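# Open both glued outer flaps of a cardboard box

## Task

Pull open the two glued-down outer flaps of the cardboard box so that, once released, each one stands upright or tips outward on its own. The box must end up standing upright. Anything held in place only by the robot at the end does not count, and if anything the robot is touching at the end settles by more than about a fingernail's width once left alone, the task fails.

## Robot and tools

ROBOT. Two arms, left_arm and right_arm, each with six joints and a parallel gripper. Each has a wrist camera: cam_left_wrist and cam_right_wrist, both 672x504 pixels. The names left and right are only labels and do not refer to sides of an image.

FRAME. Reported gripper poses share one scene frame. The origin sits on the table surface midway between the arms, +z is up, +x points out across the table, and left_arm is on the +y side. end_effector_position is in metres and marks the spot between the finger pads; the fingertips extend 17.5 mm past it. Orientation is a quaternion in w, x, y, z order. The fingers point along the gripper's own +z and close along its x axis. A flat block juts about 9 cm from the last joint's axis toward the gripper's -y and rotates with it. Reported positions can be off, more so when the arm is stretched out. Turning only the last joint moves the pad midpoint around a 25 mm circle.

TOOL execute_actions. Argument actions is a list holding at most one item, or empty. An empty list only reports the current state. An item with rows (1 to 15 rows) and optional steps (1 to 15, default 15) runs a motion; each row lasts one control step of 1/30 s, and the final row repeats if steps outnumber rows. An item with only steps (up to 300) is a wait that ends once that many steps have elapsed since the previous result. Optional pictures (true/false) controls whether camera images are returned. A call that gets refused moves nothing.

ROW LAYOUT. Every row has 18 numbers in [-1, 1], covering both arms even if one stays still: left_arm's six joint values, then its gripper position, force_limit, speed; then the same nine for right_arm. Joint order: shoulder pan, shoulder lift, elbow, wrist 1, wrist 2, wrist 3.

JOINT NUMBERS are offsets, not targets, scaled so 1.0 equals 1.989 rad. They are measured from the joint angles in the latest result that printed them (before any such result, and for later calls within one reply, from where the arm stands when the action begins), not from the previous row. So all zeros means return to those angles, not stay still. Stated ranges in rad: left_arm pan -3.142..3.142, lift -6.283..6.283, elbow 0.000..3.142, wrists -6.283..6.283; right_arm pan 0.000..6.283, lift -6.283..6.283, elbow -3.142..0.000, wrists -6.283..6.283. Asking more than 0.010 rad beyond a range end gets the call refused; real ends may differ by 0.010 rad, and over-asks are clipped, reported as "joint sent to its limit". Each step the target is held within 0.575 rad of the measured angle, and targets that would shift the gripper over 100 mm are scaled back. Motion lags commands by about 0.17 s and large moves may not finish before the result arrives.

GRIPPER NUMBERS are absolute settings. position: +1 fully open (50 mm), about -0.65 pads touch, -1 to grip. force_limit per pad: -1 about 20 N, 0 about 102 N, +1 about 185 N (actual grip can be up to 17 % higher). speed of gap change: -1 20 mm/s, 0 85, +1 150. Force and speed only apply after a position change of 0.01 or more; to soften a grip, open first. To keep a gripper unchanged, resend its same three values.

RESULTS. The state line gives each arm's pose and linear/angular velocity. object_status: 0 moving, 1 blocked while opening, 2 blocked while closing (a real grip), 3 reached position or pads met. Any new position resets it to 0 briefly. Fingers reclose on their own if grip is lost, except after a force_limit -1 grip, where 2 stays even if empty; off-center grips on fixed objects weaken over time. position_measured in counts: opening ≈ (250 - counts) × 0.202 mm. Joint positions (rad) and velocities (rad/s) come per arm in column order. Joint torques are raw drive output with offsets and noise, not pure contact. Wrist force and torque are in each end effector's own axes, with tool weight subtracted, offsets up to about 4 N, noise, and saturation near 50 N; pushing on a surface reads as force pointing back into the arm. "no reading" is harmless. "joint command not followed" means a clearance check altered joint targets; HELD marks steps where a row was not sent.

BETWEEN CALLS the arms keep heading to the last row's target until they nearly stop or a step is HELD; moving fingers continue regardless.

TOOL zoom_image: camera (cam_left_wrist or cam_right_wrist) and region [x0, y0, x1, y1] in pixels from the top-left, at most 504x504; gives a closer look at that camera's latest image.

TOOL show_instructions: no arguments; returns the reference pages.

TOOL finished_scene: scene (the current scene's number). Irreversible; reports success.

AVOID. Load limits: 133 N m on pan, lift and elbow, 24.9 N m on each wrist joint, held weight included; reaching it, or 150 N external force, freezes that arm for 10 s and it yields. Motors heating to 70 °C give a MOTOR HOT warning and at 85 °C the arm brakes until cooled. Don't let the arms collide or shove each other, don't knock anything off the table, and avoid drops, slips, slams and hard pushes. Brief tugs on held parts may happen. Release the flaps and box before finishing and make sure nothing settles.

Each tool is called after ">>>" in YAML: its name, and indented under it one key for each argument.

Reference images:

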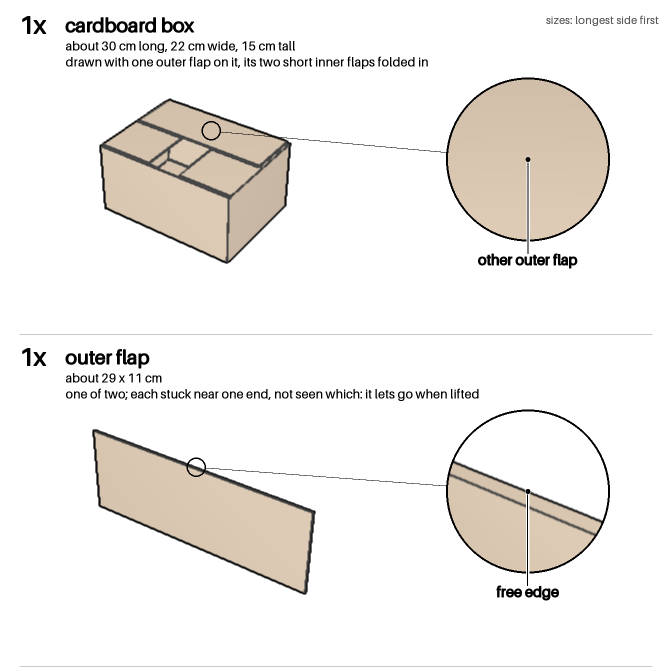

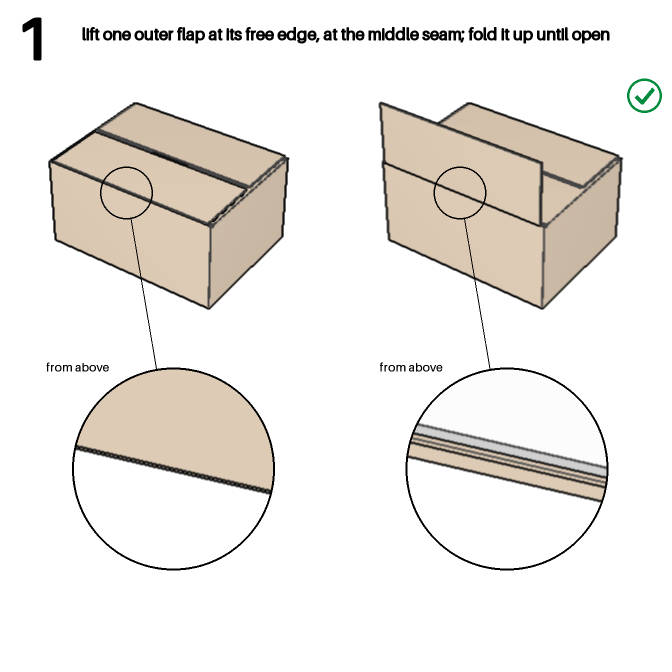

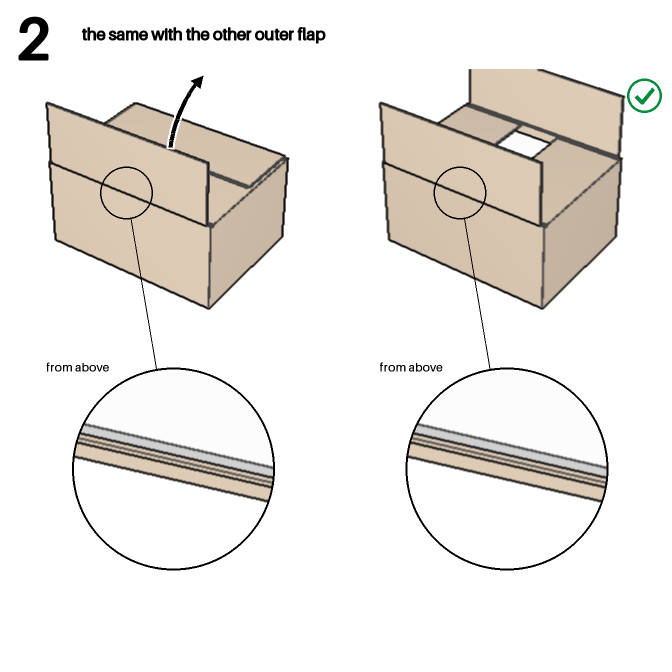

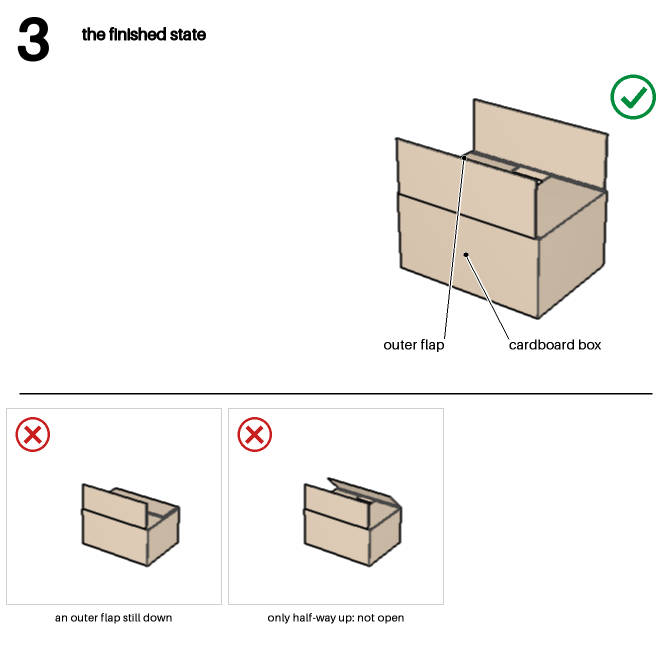

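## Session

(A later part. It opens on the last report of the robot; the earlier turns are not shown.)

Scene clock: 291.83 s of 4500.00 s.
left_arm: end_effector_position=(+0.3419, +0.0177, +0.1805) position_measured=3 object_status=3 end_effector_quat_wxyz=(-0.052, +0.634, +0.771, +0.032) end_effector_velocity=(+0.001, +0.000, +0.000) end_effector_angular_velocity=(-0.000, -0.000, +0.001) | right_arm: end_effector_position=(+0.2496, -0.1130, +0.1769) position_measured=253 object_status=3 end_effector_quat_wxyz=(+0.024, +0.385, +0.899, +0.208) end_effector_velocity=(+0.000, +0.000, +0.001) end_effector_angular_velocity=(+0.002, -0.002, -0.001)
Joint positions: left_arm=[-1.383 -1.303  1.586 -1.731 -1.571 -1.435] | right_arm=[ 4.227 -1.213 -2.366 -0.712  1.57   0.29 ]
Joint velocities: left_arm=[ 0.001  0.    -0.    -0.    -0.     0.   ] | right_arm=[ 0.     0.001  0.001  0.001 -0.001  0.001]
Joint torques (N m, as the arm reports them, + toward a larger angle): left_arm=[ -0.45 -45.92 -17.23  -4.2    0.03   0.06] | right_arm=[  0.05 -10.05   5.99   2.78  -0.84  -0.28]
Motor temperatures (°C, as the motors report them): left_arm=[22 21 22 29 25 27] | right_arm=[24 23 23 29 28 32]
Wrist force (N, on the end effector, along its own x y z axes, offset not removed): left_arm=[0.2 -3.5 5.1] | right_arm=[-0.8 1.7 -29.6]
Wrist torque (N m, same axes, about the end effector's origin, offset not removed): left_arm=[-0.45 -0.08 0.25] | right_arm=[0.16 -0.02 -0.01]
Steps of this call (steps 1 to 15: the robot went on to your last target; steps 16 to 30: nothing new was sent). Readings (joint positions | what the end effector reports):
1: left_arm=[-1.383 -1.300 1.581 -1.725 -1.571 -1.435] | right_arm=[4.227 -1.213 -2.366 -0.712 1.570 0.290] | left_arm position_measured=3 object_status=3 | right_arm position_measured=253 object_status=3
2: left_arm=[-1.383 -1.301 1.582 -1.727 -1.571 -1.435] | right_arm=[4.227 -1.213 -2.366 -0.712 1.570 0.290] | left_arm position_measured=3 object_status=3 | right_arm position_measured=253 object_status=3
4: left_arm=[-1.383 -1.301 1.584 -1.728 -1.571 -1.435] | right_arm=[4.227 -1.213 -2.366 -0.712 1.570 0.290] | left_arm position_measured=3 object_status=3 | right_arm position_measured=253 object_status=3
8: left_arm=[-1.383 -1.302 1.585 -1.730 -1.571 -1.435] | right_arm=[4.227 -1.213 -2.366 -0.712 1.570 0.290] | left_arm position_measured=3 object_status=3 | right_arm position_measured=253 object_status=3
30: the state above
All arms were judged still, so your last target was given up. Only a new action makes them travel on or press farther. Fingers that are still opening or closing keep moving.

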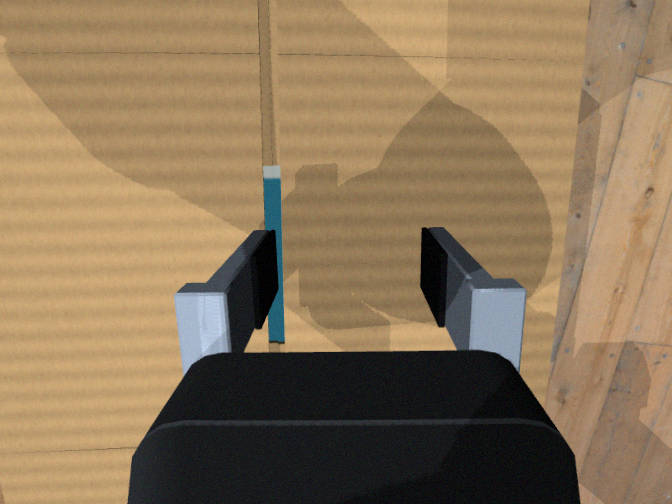

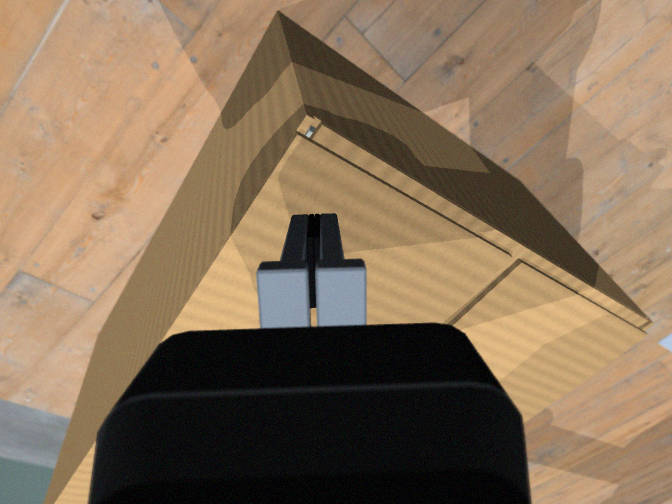

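>>> execute_actions:
  actions:
    - {"rows":[[0,0.0039,0.0062,-0.0102,0,0,1,0,0,0,0,0,0,0,0,-1,0,0]]}
  pictures: false

>>> execute_actions:
  actions:
    - {"steps":15}

Scene clock: 299.50 s of 4500.00 s.
left_arm: end_effector_position=(+0.3422, +0.0168, +0.1724) position_measured=3 object_status=3 end_effector_quat_wxyz=(-0.052, +0.634, +0.771, +0.032) end_effector_velocity=(-0.000, -0.000, -0.003) end_effector_angular_velocity=(+0.001, +0.000, -0.000) | right_arm: end_effector_position=(+0.2496, -0.1130, +0.1769) position_measured=253 object_status=3 end_effector_quat_wxyz=(+0.024, +0.385, +0.899, +0.208) end_effector_velocity=(-0.000, -0.000, -0.000) end_effector_angular_velocity=(-0.001, +0.002, +0.000)
Joint positions: left_arm=[-1.383 -1.295  1.597 -1.751 -1.571 -1.435] | right_arm=[ 4.227 -1.213 -2.366 -0.712  1.57   0.29 ]
Joint velocities: left_arm=[-0.001  0.002  0.004 -0.005 -0.    -0.001] | right_arm=[-0.    -0.     0.    -0.001  0.001  0.   ]
Joint torques (N m, as the arm reports them, + toward a larger angle): left_arm=[ -0.75 -29.3  -16.83  -4.46  -0.1    0.08] | right_arm=[ -5.81 -12.36   5.68   2.73  -0.88  -0.1 ]
Motor temperatures (°C, as the motors report them): left_arm=[22 21 23 29 25 27] | right_arm=[24 23 23 29 28 32]
Wrist force (N, on the end effector, along its own x y z axes, offset not removed): left_arm=[2.6 -2.4 1.1] | right_arm=[0.5 2.7 -27.2]
Wrist torque (N m, same axes, about the end effector's origin, offset not removed): left_arm=[-0.17 -0.24 0.08] | right_arm=[0.35 -0.17 -0.18]
Steps of this call (steps 1 to 90: nothing new was sent; then 4.17 s passed at rest; steps 91 to 105: all 15 steps of this action). Readings (joint positions | what the end effector reports):
91: left_arm=[-1.383 -1.303 1.586 -1.731 -1.571 -1.435] | right_arm=[4.227 -1.213 -2.366 -0.712 1.570 0.290] | left_arm position_measured=3 object_status=3 | right_arm position_measured=253 object_status=3
92: left_arm=[-1.383 -1.302 1.587 -1.733 -1.571 -1.435] | right_arm=[4.227 -1.213 -2.366 -0.712 1.570 0.290] | left_arm position_measured=3 object_status=3 | right_arm position_measured=253 object_status=3
94: left_arm=[-1.383 -1.300 1.591 -1.739 -1.571 -1.435] | right_arm=[4.227 -1.213 -2.366 -0.712 1.570 0.290] | left_arm position_measured=3 object_status=3 | right_arm position_measured=253 object_status=3
98: left_arm=[-1.383 -1.297 1.595 -1.747 -1.571 -1.435] | right_arm=[4.227 -1.213 -2.366 -0.712 1.570 0.290] | left_arm position_measured=3 object_status=3 | right_arm position_measured=253 object_status=3
105: the state above

Scene clock: 300.00 s of 4500.00 s.
left_arm: end_effector_position=(+0.3423, +0.0168, +0.1720) position_measured=3 object_status=3 end_effector_quat_wxyz=(-0.052, +0.634, +0.771, +0.032) end_effector_velocity=(+0.000, -0.000, +0.000) end_effector_angular_velocity=(-0.000, -0.000, +0.002) | right_arm: end_effector_position=(+0.2496, -0.1130, +0.1769) position_measured=253 object_status=3 end_effector_quat_wxyz=(+0.024, +0.385, +0.899, +0.208) end_effector_velocity=(+0.001, +0.000, +0.000) end_effector_angular_velocity=(-0.000, -0.001, -0.001)
Joint positions: left_arm=[-1.383 -1.295  1.598 -1.751 -1.571 -1.435] | right_arm=[ 4.227 -1.213 -2.366 -0.712  1.57   0.29 ]
Joint velocities: left_arm=[ 0.001  0.    -0.    -0.     0.    -0.001] | right_arm=[-0.    -0.     0.001  0.    -0.001  0.   ]
Joint torques (N m, as the arm reports them, + toward a larger angle): left_arm=[ -0.77 -29.18 -16.    -4.39  -0.07   0.06] | right_arm=[ -1.95 -10.51   6.58   2.76  -1.01  -0.45]
Motor temperatures (°C, as the motors report them): left_arm=[22 21 23 29 25 27] | right_arm=[24 23 23 29 28 32]
Wrist force (N, on the end effector, along its own x y z axes, offset not removed): left_arm=[-1.0 -3.1 -2.9] | right_arm=[2.1 0.4 -27.2]
Wrist torque (N m, same axes, about the end effector's origin, offset not removed): left_arm=[-0.45 0.53 0.11] | right_arm=[0.02 -0.31 -0.20]
Steps of this call (steps 1 to 15: the robot went on to your last target). Readings (joint positions | what the end effector reports):
1: left_arm=[-1.383 -1.295 1.598 -1.751 -1.571 -1.435] | right_arm=[4.227 -1.213 -2.366 -0.712 1.570 0.290] | left_arm position_measured=3 object_status=3 | right_arm position_measured=253 object_status=3
2: left_arm=[-1.383 -1.295 1.598 -1.751 -1.571 -1.435] | right_arm=[4.227 -1.213 -2.366 -0.712 1.570 0.290] | left_arm position_measured=3 object_status=3 | right_arm position_measured=253 object_status=3
4: left_arm=[-1.383 -1.295 1.598 -1.751 -1.571 -1.435] | right_arm=[4.227 -1.213 -2.366 -0.712 1.570 0.290] | left_arm position_measured=3 object_status=3 | right_arm position_measured=253 object_status=3
8: left_arm=[-1.383 -1.295 1.598 -1.751 -1.571 -1.435] | right_arm=[4.227 -1.213 -2.366 -0.712 1.570 0.290] | left_arm position_measured=3 object_status=3 | right_arm position_measured=253 object_status=3
15: the state above
All arms were judged still, so your last target was given up. Only a new action makes them travel on or press farther. Fingers that are still opening or closing keep moving.

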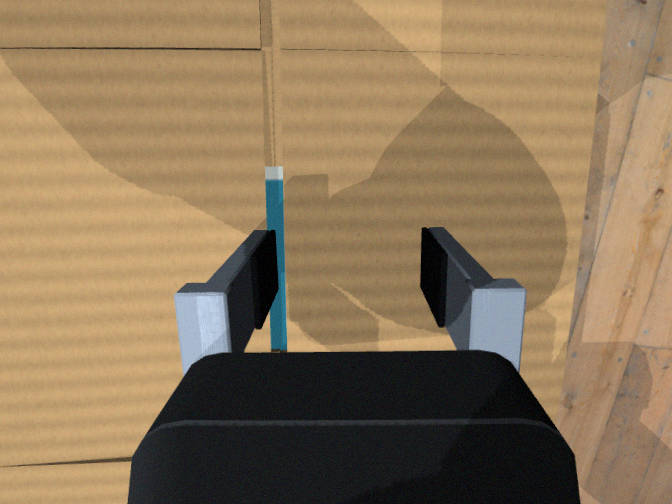

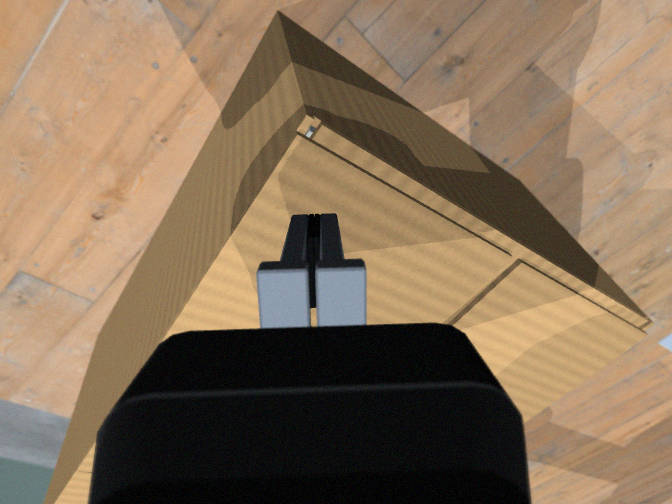

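>>> execute_actions:
  actions:
    - {"rows":[[0,0.00066,0.0018,-0.0025,0,0,1,0,0,0,0,0,0,0,0,-1,0,0]]}
  pictures: false

>>> execute_actions:
  actions:
    - {"rows":[[0,-0.0034,0.0044,-0.001,0,0,1,0,0,0,0,0,0,0,0,-1,0,0]]}

Scene clock: 306.37 s of 4500.00 s.
left_arm: end_effector_position=(+0.3423, +0.0168, +0.1702) position_measured=3 object_status=3 end_effector_quat_wxyz=(-0.052, +0.634, +0.771, +0.032) end_effector_velocity=(-0.001, +0.001, -0.002) end_effector_angular_velocity=(+0.002, +0.001, -0.001) | right_arm: end_effector_position=(+0.2496, -0.1130, +0.1769) position_measured=253 object_status=3 end_effector_quat_wxyz=(+0.024, +0.385, +0.899, +0.208) end_effector_velocity=(-0.001, -0.000, -0.001) end_effector_angular_velocity=(-0.002, +0.002, +0.000)
Joint positions: left_arm=[-1.383 -1.294  1.601 -1.756 -1.571 -1.435] | right_arm=[ 4.227 -1.213 -2.366 -0.712  1.57   0.29 ]
Joint velocities: left_arm=[-0.001  0.     0.003 -0.001  0.    -0.   ] | right_arm=[ 0.    -0.001 -0.002 -0.     0.001  0.   ]
Joint torques (N m, as the arm reports them, + toward a larger angle): left_arm=[ -1.45 -20.7  -10.55  -3.43  -0.11   0.04] | right_arm=[  7.06 -10.43   6.1    2.64  -1.11  -0.35]
Motor temperatures (°C, as the motors report them): left_arm=[22 21 23 29 25 27] | right_arm=[24 23 23 29 28 32]
Wrist force (N, on the end effector, along its own x y z axes, offset not removed): left_arm=[6.0 -1.2 -16.4] | right_arm=[0.1 1.3 -28.0]
Wrist torque (N m, same axes, about the end effector's origin, offset not removed): left_arm=[-0.30 -0.45 0.15] | right_arm=[0.16 0.06 -0.07]
Steps of this call (steps 1 to 90: nothing new was sent; then 2.87 s passed at rest; steps 91 to 105: all 15 steps of this action). Readings (joint positions | what the end effector reports):
91: left_arm=[-1.383 -1.295 1.598 -1.751 -1.571 -1.435] | right_arm=[4.227 -1.213 -2.366 -0.712 1.570 0.290] | left_arm position_measured=3 object_status=3 | right_arm position_measured=253 object_status=3
92: left_arm=[-1.383 -1.295 1.598 -1.752 -1.571 -1.435] | right_arm=[4.227 -1.213 -2.366 -0.712 1.570 0.290] | left_arm position_measured=3 object_status=3 | right_arm position_measured=253 object_status=3
94: left_arm=[-1.383 -1.294 1.599 -1.753 -1.571 -1.435] | right_arm=[4.227 -1.213 -2.366 -0.712 1.570 0.290] | left_arm position_measured=3 object_status=3 | right_arm position_measured=253 object_status=3
98: left_arm=[-1.383 -1.294 1.601 -1.755 -1.571 -1.435] | right_arm=[4.227 -1.213 -2.366 -0.712 1.570 0.290] | left_arm position_measured=3 object_status=3 | right_arm position_measured=253 object_status=3
105: the state above

Scene clock: 306.87 s of 4500.00 s.
left_arm: end_effector_position=(+0.3413, +0.0196, +0.1702) position_measured=3 object_status=3 end_effector_quat_wxyz=(-0.052, +0.634, +0.771, +0.032) end_effector_velocity=(-0.000, +0.000, +0.000) end_effector_angular_velocity=(-0.001, -0.001, +0.000) | right_arm: end_effector_position=(+0.2496, -0.1130, +0.1769) position_measured=253 object_status=3 end_effector_quat_wxyz=(+0.024, +0.385, +0.899, +0.208) end_effector_velocity=(-0.000, -0.000, -0.001) end_effector_angular_velocity=(-0.001, +0.000, +0.001)
Joint positions: left_arm=[-1.383 -1.3    1.61  -1.758 -1.571 -1.435] | right_arm=[ 4.227 -1.213 -2.366 -0.712  1.57   0.29 ]
Joint velocities: left_arm=[-0.    -0.002  0.002 -0.001  0.    -0.   ] | right_arm=[-0.     0.    -0.002  0.001  0.    -0.001]
Joint torques (N m, as the arm reports them, + toward a larger angle): left_arm=[ -0.32 -38.12 -10.18  -1.85   0.04  -0.01] | right_arm=[  6.9  -10.03   6.46   2.8   -0.99  -0.21]
Motor temperatures (°C, as the motors report them): left_arm=[22 21 23 29 25 27] | right_arm=[24 23 23 29 28 32]
Wrist force (N, on the end effector, along its own x y z axes, offset not removed): left_arm=[-1.7 1.5 -9.6] | right_arm=[-0.7 -0.1 -27.3]
Wrist torque (N m, same axes, about the end effector's origin, offset not removed): left_arm=[0.38 -0.63 0.25] | right_arm=[-0.13 0.11 -0.04]
Steps of this call (steps 1 to 15: all 15 steps of this action). Readings (joint positions | what the end effector reports):
1: left_arm=[-1.383 -1.294 1.601 -1.756 -1.571 -1.435] | right_arm=[4.227 -1.213 -2.366 -0.712 1.570 0.290] | left_arm position_measured=3 object_status=3 | right_arm position_measured=253 object_status=3
2: left_arm=[-1.383 -1.294 1.602 -1.756 -1.571 -1.435] | right_arm=[4.227 -1.213 -2.366 -0.712 1.570 0.290] | left_arm position_measured=3 object_status=3 | right_arm position_measured=253 object_status=3
4: left_arm=[-1.383 -1.296 1.605 -1.757 -1.571 -1.435] | right_arm=[4.227 -1.213 -2.366 -0.712 1.570 0.290] | left_arm position_measured=3 object_status=3 | right_arm position_measured=253 object_status=3
8: left_arm=[-1.383 -1.299 1.608 -1.758 -1.571 -1.435] | right_arm=[4.227 -1.213 -2.366 -0.712 1.570 0.290] | left_arm position_measured=3 object_status=3 | right_arm position_measured=253 object_status=3
15: the state above

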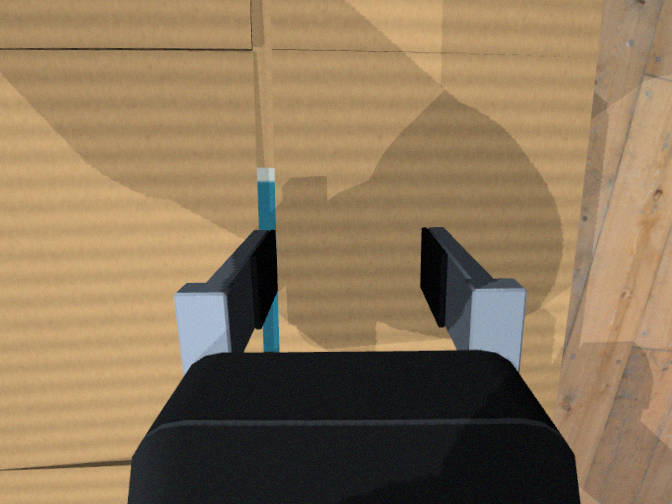

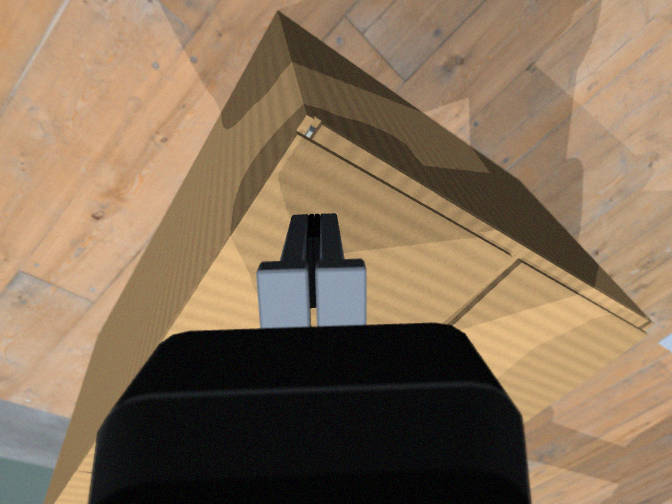

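One more −1.5 mm lateral.

>>> execute_actions:
  actions:
    - {"rows":[[0,-0.0017,0.0022,-0.0005,0,0,1,0,0,0,0,0,0,0,0,-1,0,0]]}

Scene clock: 312.50 s of 4500.00 s.
left_arm: end_effector_position=(+0.3408, +0.0209, +0.1702) position_measured=3 object_status=3 end_effector_quat_wxyz=(-0.052, +0.634, +0.771, +0.032) end_effector_velocity=(-0.001, -0.000, +0.000) end_effector_angular_velocity=(-0.000, +0.000, -0.001) | right_arm: end_effector_position=(+0.2496, -0.1130, +0.1769) position_measured=253 object_status=3 end_effector_quat_wxyz=(+0.024, +0.385, +0.899, +0.208) end_effector_velocity=(+0.000, +0.000, -0.000) end_effector_angular_velocity=(-0.001, +0.000, +0.001)
Joint positions: left_arm=[-1.383 -1.303  1.614 -1.759 -1.571 -1.435] | right_arm=[ 4.227 -1.213 -2.366 -0.712  1.57   0.29 ]
Joint velocities: left_arm=[-0.001 -0.001  0.001 -0.    -0.    -0.   ] | right_arm=[ 0.    -0.001  0.     0.001  0.    -0.   ]
Joint torques (N m, as the arm reports them, + toward a larger angle): left_arm=[ -0.65 -38.59  -7.22   0.96  -0.02   0.09] | right_arm=[ 6.68 -8.69  7.28  1.24 -0.99 -0.12]
Motor temperatures (°C, as the motors report them): left_arm=[22 21 23 29 25 27] | right_arm=[24 23 23 29 28 32]
Wrist force (N, on the end effector, along its own x y z axes, offset not removed): left_arm=[-11.6 3.4 -9.5] | right_arm=[5.8 7.9 -17.1]
Wrist torque (N m, same axes, about the end effector's origin, offset not removed): left_arm=[0.12 -0.15 0.07] | right_arm=[-0.18 0.25 -0.05]
Steps of this call (steps 1 to 15: the robot went on to your last target; steps 16 to 90: nothing new was sent; then 2.13 s passed at rest; steps 91 to 105: all 15 steps of this action). Readings (joint positions | what the end effector reports):
91: left_arm=[-1.383 -1.300 1.610 -1.758 -1.571 -1.435] | right_arm=[4.227 -1.213 -2.366 -0.712 1.570 0.290] | left_arm position_measured=3 object_status=3 | right_arm position_measured=253 object_status=3
92: left_arm=[-1.383 -1.301 1.610 -1.758 -1.571 -1.435] | right_arm=[4.227 -1.213 -2.366 -0.712 1.570 0.290] | left_arm position_measured=3 object_status=3 | right_arm position_measured=253 object_status=3
94: left_arm=[-1.383 -1.302 1.612 -1.759 -1.571 -1.435] | right_arm=[4.227 -1.213 -2.366 -0.712 1.570 0.290] | left_arm position_measured=3 object_status=3 | right_arm position_measured=253 object_status=3
98: left_arm=[-1.383 -1.303 1.613 -1.759 -1.571 -1.435] | right_arm=[4.227 -1.213 -2.366 -0.712 1.570 0.290] | left_arm position_measured=3 object_status=3 | right_arm position_measured=253 object_status=3
105: the state above

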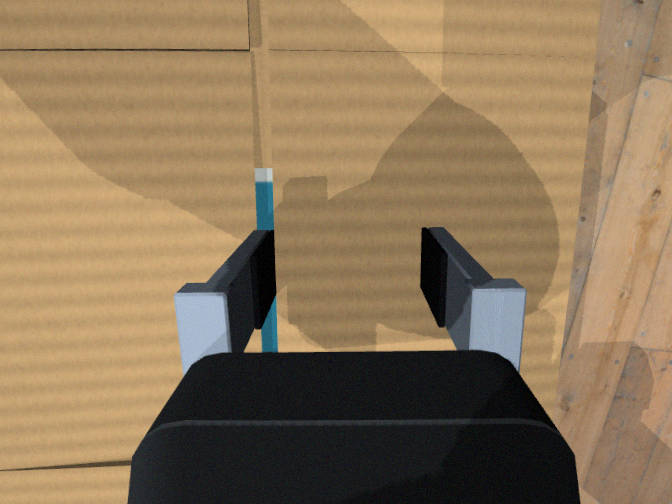

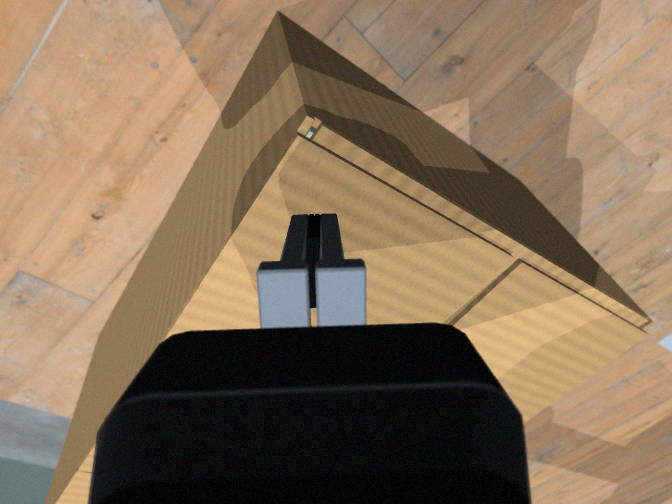

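>>> execute_actions:
  actions:
    - {"rows":[[0,-0.0006,0,0.0006,0,0,1,0,0,0,-0.0004,-0.0011,0.0015,0,0,-1,0,0],[0,-0.001,-0.0007,0.0017,0,0,1,0,0,0,-0.0004,-0.0011,0.0015,0,0,-1,0,0],[0,-0.0014,-0.0014,0.0028,0,0,1,0,0,0,-0.0004,-0.0011,0.0015,0,0,-1,0,0],[0,-0.0018,-0.0021,0.0039,0,0,1,0,0,0,-0.0004,-0.0011,0.0015,0,0,-1,0,0],[0,-0.0022,-0.0029,0.0051,0,0,1,0,0,0,-0.0004,-0.0011,0.0015,0,0,-1,0,0],[0,-0.0026,-0.0036,0.0062,0,0,1,0,0,0,-0.0004,-0.0011,0.0015,0,0,-1,0,0],[0,-0.003,-0.0043,0.0073,0,0,1,0,0,0,-0.0004,-0.0011,0.0015,0,0,-1,0,0],[0,-0.0034,-0.005,0.0084,0,0,1,0,0,0,-0.0004,-0.0011,0.0015,0,0,-1,0,0],[0,-0.0038,-0.0058,0.0096,0,0,1,0,0,0,-0.0004,-0.0011,0.0015,0,0,-1,0,0]]}

Scene clock: 323.33 s of 4500.00 s.
left_arm: end_effector_position=(+0.3406, +0.0217, +0.1772) position_measured=3 object_status=3 end_effector_quat_wxyz=(-0.052, +0.634, +0.771, +0.032) end_effector_velocity=(+0.001, -0.000, +0.009) end_effector_angular_velocity=(-0.004, -0.001, +0.001) | right_arm: end_effector_position=(+0.2495, -0.1131, +0.1761) position_measured=253 object_status=3 end_effector_quat_wxyz=(+0.024, +0.385, +0.899, +0.208) end_effector_velocity=(-0.000, +0.000, -0.000) end_effector_angular_velocity=(+0.000, -0.000, +0.001)
Joint positions: left_arm=[-1.383 -1.31   1.604 -1.742 -1.571 -1.435] | right_arm=[ 4.227 -1.214 -2.368 -0.709  1.57   0.29 ]
Joint velocities: left_arm=[ 0.001 -0.007 -0.014  0.017 -0.    -0.   ] | right_arm=[ 0.    -0.001 -0.001  0.002  0.    -0.001]
Joint torques (N m, as the arm reports them, + toward a larger angle): left_arm=[ -0.56 -46.85 -26.21   1.61  -0.05  -0.01] | right_arm=[  7.27 -17.8  -12.05  -2.82  -0.97  -0.48]
Motor temperatures (°C, as the motors report them): left_arm=[22 21 23 29 25 27] | right_arm=[24 23 23 29 28 32]
Wrist force (N, on the end effector, along its own x y z axes, offset not removed): left_arm=[-11.3 -1.9 3.8] | right_arm=[9.2 19.9 -37.6]
Wrist torque (N m, same axes, about the end effector's origin, offset not removed): left_arm=[-0.10 -0.01 0.27] | right_arm=[-0.24 -0.28 -0.19]
Steps of this call (steps 1 to 15: the robot went on to your last target; steps 16 to 90: nothing new was sent; then 7.33 s passed at rest; steps 91 to 105: all 15 steps of this action). Readings (joint positions | what the end effector reports):
91: left_arm=[-1.383 -1.303 1.614 -1.759 -1.571 -1.435] | right_arm=[4.227 -1.213 -2.366 -0.712 1.570 0.290] | left_arm position_measured=3 object_status=3 | right_arm position_measured=253 object_status=3
92: left_arm=[-1.383 -1.304 1.614 -1.759 -1.571 -1.435] | right_arm=[4.227 -1.213 -2.366 -0.712 1.570 0.290] | left_arm position_measured=3 object_status=3 | right_arm position_measured=253 object_status=3
94: left_arm=[-1.383 -1.304 1.614 -1.758 -1.571 -1.435] | right_arm=[4.227 -1.213 -2.366 -0.711 1.570 0.290] | left_arm position_measured=3 object_status=3 | right_arm position_measured=253 object_status=3
98: left_arm=[-1.383 -1.306 1.610 -1.752 -1.571 -1.435] | right_arm=[4.227 -1.214 -2.367 -0.709 1.570 0.290] | left_arm position_measured=3 object_status=3 | right_arm position_measured=253 object_status=3
105: the state above

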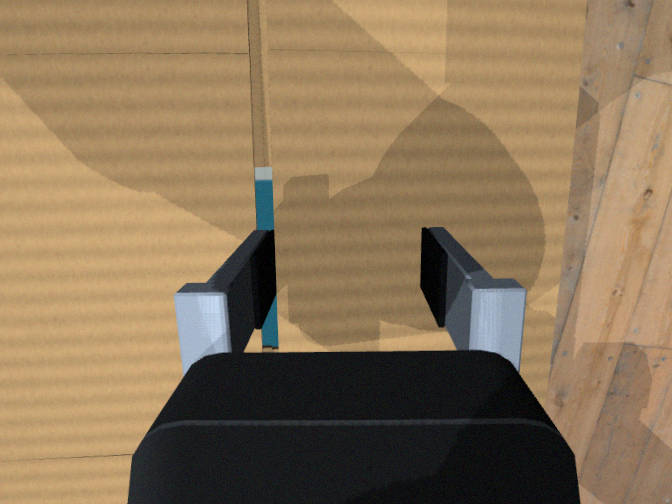

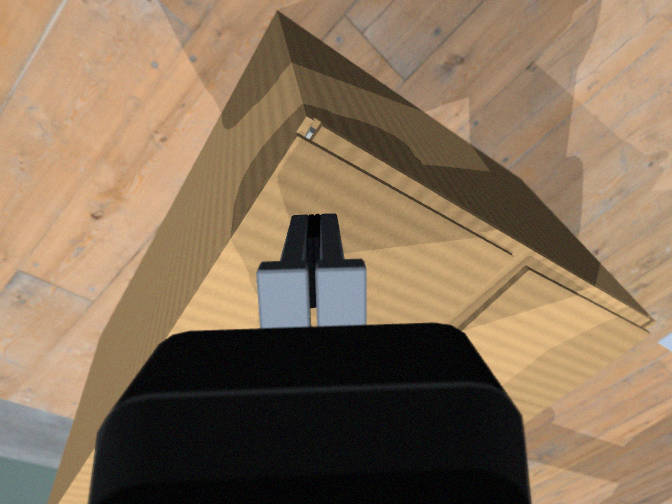

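>>> execute_actions:
  actions:
    - {"rows":[[0,-0.0006,-0.001,0.0016,0,0,1,0,0,0,0,0,0,0,0,-1,0,0],[0,-0.0011,-0.0019,0.003,0,0,1,0,0,0,0,0,0,0,0,-1,0,0],[0,-0.0017,-0.0029,0.0046,0,0,1,0,0,0,0,0,0,0,0,-1,0,0],[0,-0.0022,-0.0038,0.006,0,0,1,0,0,0,0,0,0,0,0,-1,0,0],[0,-0.0028,-0.0048,0.0076,0,0,1,0,0,0,0,0,0,0,0,-1,0,0],[0,-0.0033,-0.0057,0.009,0,0,1,0,0,0,0,0,0,0,0,-1,0,0],[0,-0.0039,-0.0067,0.0106,0,0,1,0,0,0,0,0,0,0,0,-1,0,0],[0,-0.0044,-0.0076,0.012,0,0,1,0,0,0,0,0,0,0,0,-1,0,0]]}
  pictures: false

>>> execute_actions:
  actions:
    - {"steps":12}

Scene clock: 331.63 s of 4500.00 s.
left_arm: end_effector_position=(+0.3403, +0.0226, +0.1861) position_measured=3 object_status=3 end_effector_quat_wxyz=(-0.052, +0.634, +0.771, +0.032) end_effector_velocity=(+0.000, +0.001, +0.008) end_effector_angular_velocity=(-0.001, -0.000, +0.000) | right_arm: end_effector_position=(+0.2495, -0.1132, +0.1760) position_measured=253 object_status=3 end_effector_quat_wxyz=(+0.024, +0.385, +0.899, +0.208) end_effector_velocity=(+0.000, +0.000, -0.000) end_effector_angular_velocity=(-0.000, +0.001, -0.001)
Joint positions: left_arm=[-1.383 -1.318  1.59  -1.721 -1.571 -1.435] | right_arm=[ 4.227 -1.214 -2.368 -0.709  1.57   0.29 ]
Joint velocities: left_arm=[ 0.001 -0.006 -0.012  0.017 -0.     0.001] | right_arm=[ 0.    -0.001  0.    -0.     0.     0.001]
Joint torques (N m, as the arm reports them, + toward a larger angle): left_arm=[ -1.15 -47.69 -28.31   1.73  -0.11   0.03] | right_arm=[ 5.81 -7.04  3.16 -7.38 -0.79 -0.46]
Motor temperatures (°C, as the motors report them): left_arm=[22 21 23 29 25 27] | right_arm=[24 23 23 29 28 32]
Wrist force (N, on the end effector, along its own x y z axes, offset not removed): left_arm=[-12.1 -6.5 5.1] | right_arm=[5.6 22.9 -41.1]
Wrist torque (N m, same axes, about the end effector's origin, offset not removed): left_arm=[-1.31 0.04 0.04] | right_arm=[0.03 0.53 -0.13]
Steps of this call (steps 1 to 15: the robot went on to your last target; steps 16 to 90: nothing new was sent; then 4.80 s passed at rest; steps 91 to 105: all 15 steps of this action). Readings (joint positions | what the end effector reports):
91: left_arm=[-1.383 -1.311 1.602 -1.740 -1.571 -1.435] | right_arm=[4.227 -1.214 -2.368 -0.709 1.570 0.290] | left_arm position_measured=3 object_status=3 | right_arm position_measured=253 object_status=3
92: left_arm=[-1.383 -1.311 1.602 -1.740 -1.571 -1.435] | right_arm=[4.227 -1.214 -2.368 -0.709 1.570 0.290] | left_arm position_measured=3 object_status=3 | right_arm position_measured=253 object_status=3
94: left_arm=[-1.383 -1.311 1.602 -1.739 -1.571 -1.435] | right_arm=[4.227 -1.214 -2.368 -0.709 1.570 0.290] | left_arm position_measured=3 object_status=3 | right_arm position_measured=253 object_status=3
98: left_arm=[-1.383 -1.314 1.597 -1.731 -1.571 -1.435] | right_arm=[4.227 -1.214 -2.368 -0.709 1.570 0.290] | left_arm position_measured=3 object_status=3 | right_arm position_measured=253 object_status=3
105: the state above

Scene clock: 332.03 s of 4500.00 s.
left_arm: end_effector_position=(+0.3403, +0.0226, +0.1870) position_measured=3 object_status=3 end_effector_quat_wxyz=(-0.052, +0.634, +0.771, +0.032) end_effector_velocity=(+0.001, +0.000, +0.001) end_effector_angular_velocity=(-0.001, -0.000, +0.002) | right_arm: end_effector_position=(+0.2495, -0.1131, +0.1760) position_measured=253 object_status=3 end_effector_quat_wxyz=(+0.024, +0.385, +0.899, +0.208) end_effector_velocity=(-0.000, +0.001, +0.000) end_effector_angular_velocity=(+0.001, +0.001, +0.000)
Joint positions: left_arm=[-1.383 -1.319  1.589 -1.719 -1.571 -1.435] | right_arm=[ 4.227 -1.214 -2.368 -0.709  1.57   0.29 ]
Joint velocities: left_arm=[ 0.001 -0.    -0.002  0.001  0.    -0.001] | right_arm=[-0.    -0.001  0.001 -0.     0.002  0.   ]
Joint torques (N m, as the arm reports them, + toward a larger angle): left_arm=[ -0.76 -47.45 -27.89   1.28  -0.09   0.04] | right_arm=[ 6.3   0.5   5.96 -6.89 -1.06 -0.52]
Motor temperatures (°C, as the motors report them): left_arm=[22 21 23 29 25 27] | right_arm=[24 23 23 29 28 32]
Wrist force (N, on the end effector, along its own x y z axes, offset not removed): left_arm=[-10.4 2.3 5.8] | right_arm=[8.0 19.1 -37.4]
Wrist torque (N m, same axes, about the end effector's origin, offset not removed): left_arm=[0.23 -0.25 0.19] | right_arm=[-0.30 0.03 -0.09]
Steps of this call (steps 1 to 12: the robot went on to your last target). Readings (joint positions | what the end effector reports):
1: left_arm=[-1.383 -1.318 1.590 -1.720 -1.571 -1.435] | right_arm=[4.227 -1.214 -2.368 -0.709 1.570 0.290] | left_arm position_measured=3 object_status=3 | right_arm position_measured=253 object_status=3
2: left_arm=[-1.383 -1.318 1.590 -1.720 -1.571 -1.435] | right_arm=[4.227 -1.214 -2.368 -0.709 1.570 0.290] | left_arm position_measured=3 object_status=3 | right_arm position_measured=253 object_status=3
4: left_arm=[-1.383 -1.318 1.589 -1.719 -1.571 -1.435] | right_arm=[4.227 -1.214 -2.368 -0.709 1.570 0.290] | left_arm position_measured=3 object_status=3 | right_arm position_measured=253 object_status=3
8: left_arm=[-1.383 -1.319 1.589 -1.719 -1.571 -1.435] | right_arm=[4.227 -1.214 -2.368 -0.709 1.570 0.290] | left_arm position_measured=3 object_status=3 | right_arm position_measured=253 object_status=3
12: the state above

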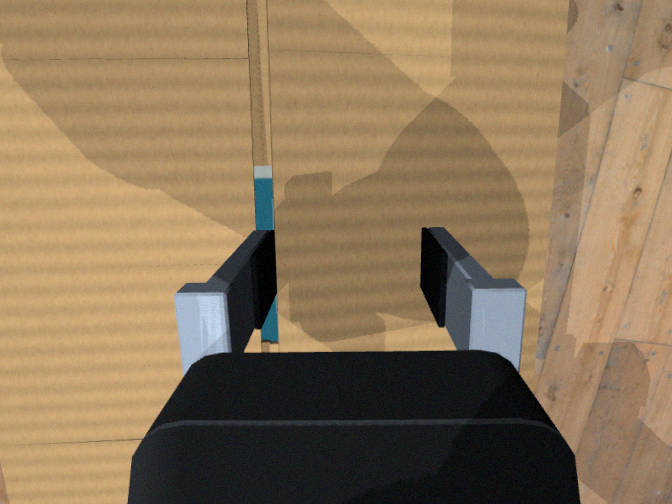

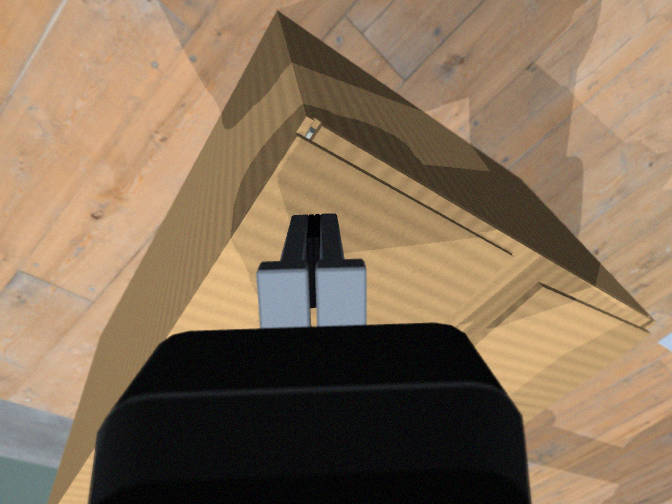

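>>> execute_actions:
  actions:
    - {"rows":[[0,-0.0012,-0.0012,0.0024,0,0,1,0,0,0,0,0,0,0,0,-1,0,0],[0,-0.0024,-0.0025,0.0049,0,0,1,0,0,0,0,0,0,0,0,-1,0,0],[0,-0.0037,-0.0039,0.0076,0,0,1,0,0,0,0,0,0,0,0,-1,0,0],[0,-0.005,-0.0052,0.0102,0,0,1,0,0,0,0,0,0,0,0,-1,0,0],[0,-0.0064,-0.0065,0.0129,0,0,1,0,0,0,0,0,0,0,0,-1,0,0],[0,-0.0078,-0.0077,0.0155,0,0,1,0,0,0,0,0,0,0,0,-1,0,0],[0,-0.0093,-0.0089,0.0182,0,0,1,0,0,0,0,0,0,0,0,-1,0,0],[0,-0.0108,-0.01,0.0208,0,0,1,0,0,0,0,0,0,0,0,-1,0,0],[0,-0.0123,-0.0111,0.0234,0,0,1,0,0,0,0,0,0,0,0,-1,0,0],[0,-0.0138,-0.0122,0.026,0,0,1,0,0,0,0,0,0,0,0,-1,0,0]]}
  pictures: false

>>> execute_actions:
  actions:
    - {"steps":15}

Scene clock: 343.93 s of 4500.00 s.
left_arm: end_effector_position=(+0.3385, +0.0277, +0.2063) position_measured=3 object_status=3 end_effector_quat_wxyz=(-0.052, +0.634, +0.771, +0.032) end_effector_velocity=(-0.002, +0.008, +0.024) end_effector_angular_velocity=(+0.001, +0.000, +0.001) | right_arm: end_effector_position=(+0.2495, -0.1131, +0.1761) position_measured=253 object_status=3 end_effector_quat_wxyz=(+0.024, +0.385, +0.899, +0.208) end_effector_velocity=(-0.000, -0.000, -0.000) end_effector_angular_velocity=(-0.000, +0.000, +0.000)
Joint positions: left_arm=[-1.383 -1.342  1.568 -1.674 -1.571 -1.435] | right_arm=[ 4.227 -1.214 -2.368 -0.709  1.57   0.29 ]
Joint velocities: left_arm=[ 0.001 -0.032 -0.024  0.056 -0.    -0.   ] | right_arm=[-0.     0.001 -0.001  0.     0.    -0.   ]
Joint torques (N m, as the arm reports them, + toward a larger angle): left_arm=[ -1.37 -46.76 -30.54   0.28  -0.08   0.1 ] | right_arm=[ 6.29 -9.22  6.17 -3.1  -0.89 -0.27]
Motor temperatures (°C, as the motors report them): left_arm=[22 21 23 29 25 27] | right_arm=[24 23 23 29 28 32]
Wrist force (N, on the end effector, along its own x y z axes, offset not removed): left_arm=[-8.2 1.8 9.5] | right_arm=[8.7 21.8 -37.5]
Wrist torque (N m, same axes, about the end effector's origin, offset not removed): left_arm=[0.06 0.06 0.17] | right_arm=[0.03 -0.12 -0.11]
Steps of this call (steps 1 to 15: the robot went on to your last target; steps 16 to 90: nothing new was sent; then 8.40 s passed at rest; steps 91 to 105: all 15 steps of this action). Readings (joint positions | what the end effector reports):
91: left_arm=[-1.383 -1.319 1.589 -1.718 -1.571 -1.435] | right_arm=[4.227 -1.214 -2.368 -0.709 1.570 0.290] | left_arm position_measured=3 object_status=3 | right_arm position_measured=253 object_status=3
92: left_arm=[-1.383 -1.319 1.589 -1.718 -1.571 -1.435] | right_arm=[4.227 -1.214 -2.368 -0.709 1.570 0.290] | left_arm position_measured=3 object_status=3 | right_arm position_measured=253 object_status=3
94: left_arm=[-1.383 -1.321 1.587 -1.715 -1.571 -1.435] | right_arm=[4.227 -1.214 -2.368 -0.709 1.570 0.290] | left_arm position_measured=3 object_status=3 | right_arm position_measured=253 object_status=3
98: left_arm=[-1.383 -1.328 1.580 -1.701 -1.571 -1.435] | right_arm=[4.227 -1.214 -2.368 -0.709 1.570 0.290] | left_arm position_measured=3 object_status=3 | right_arm position_measured=253 object_status=3
105: the state above

Scene clock: 344.43 s of 4500.00 s.
left_arm: end_effector_position=(+0.3382, +0.0287, +0.2094) position_measured=3 object_status=3 end_effector_quat_wxyz=(-0.052, +0.634, +0.771, +0.032) end_effector_velocity=(+0.001, -0.000, +0.001) end_effector_angular_velocity=(-0.002, -0.001, +0.002) | right_arm: end_effector_position=(+0.2495, -0.1131, +0.1760) position_measured=253 object_status=3 end_effector_quat_wxyz=(+0.024, +0.385, +0.899, +0.208) end_effector_velocity=(+0.000, -0.000, -0.000) end_effector_angular_velocity=(-0.001, -0.001, -0.001)
Joint positions: left_arm=[-1.383 -1.346  1.565 -1.667 -1.571 -1.435] | right_arm=[ 4.227 -1.214 -2.368 -0.709  1.57   0.29 ]
Joint velocities: left_arm=[ 0.002 -0.001 -0.002  0.001 -0.    -0.   ] | right_arm=[-0.     0.    -0.001  0.    -0.001  0.   ]
Joint torques (N m, as the arm reports them, + toward a larger angle): left_arm=[ -0.98 -44.17 -31.04  -1.18  -0.1   -0.06] | right_arm=[  7.31 -17.44   4.4   -3.3   -0.86  -0.14]
Motor temperatures (°C, as the motors report them): left_arm=[22 21 23 29 25 27] | right_arm=[24 23 23 29 28 32]
Wrist force (N, on the end effector, along its own x y z axes, offset not removed): left_arm=[-1.3 -2.9 4.7] | right_arm=[8.9 21.6 -36.9]
Wrist torque (N m, same axes, about the end effector's origin, offset not removed): left_arm=[-0.29 -0.03 -0.17] | right_arm=[0.00 -0.28 -0.11]
Steps of this call (steps 1 to 15: the robot went on to your last target). Readings (joint positions | what the end effector reports):
1: left_arm=[-1.383 -1.343 1.567 -1.672 -1.571 -1.435] | right_arm=[4.227 -1.214 -2.368 -0.709 1.570 0.290] | left_arm position_measured=3 object_status=3 | right_arm position_measured=253 object_status=3
2: left_arm=[-1.383 -1.344 1.567 -1.671 -1.571 -1.435] | right_arm=[4.227 -1.214 -2.368 -0.709 1.570 0.290] | left_arm position_measured=3 object_status=3 | right_arm position_measured=253 object_status=3
4: left_arm=[-1.383 -1.345 1.566 -1.669 -1.571 -1.435] | right_arm=[4.227 -1.214 -2.368 -0.709 1.570 0.290] | left_arm position_measured=3 object_status=3 | right_arm position_measured=253 object_status=3
8: left_arm=[-1.383 -1.346 1.565 -1.668 -1.571 -1.435] | right_arm=[4.227 -1.214 -2.368 -0.709 1.570 0.290] | left_arm position_measured=3 object_status=3 | right_arm position_measured=253 object_status=3
15: the state above
All arms were judged still, so your last target was given up. Only a new action makes them travel on or press farther. Fingers that are still opening or closing keep moving.

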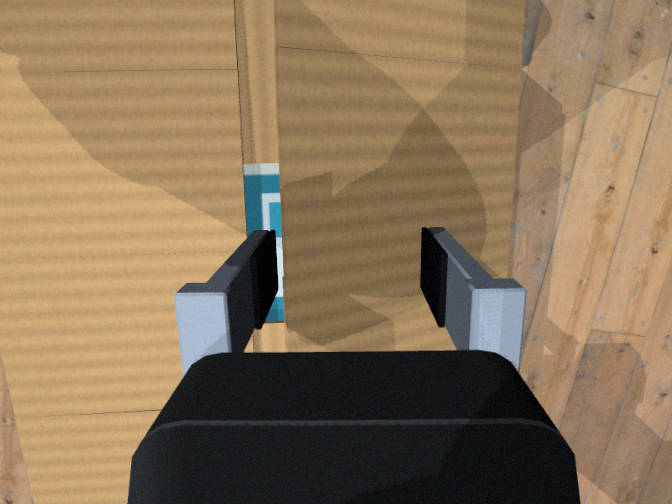

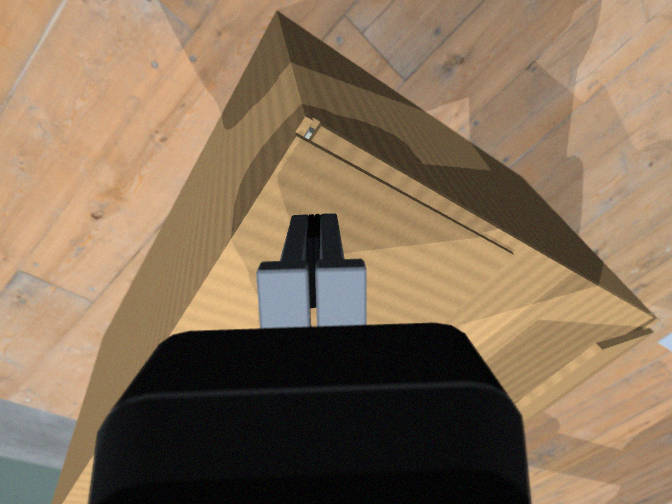

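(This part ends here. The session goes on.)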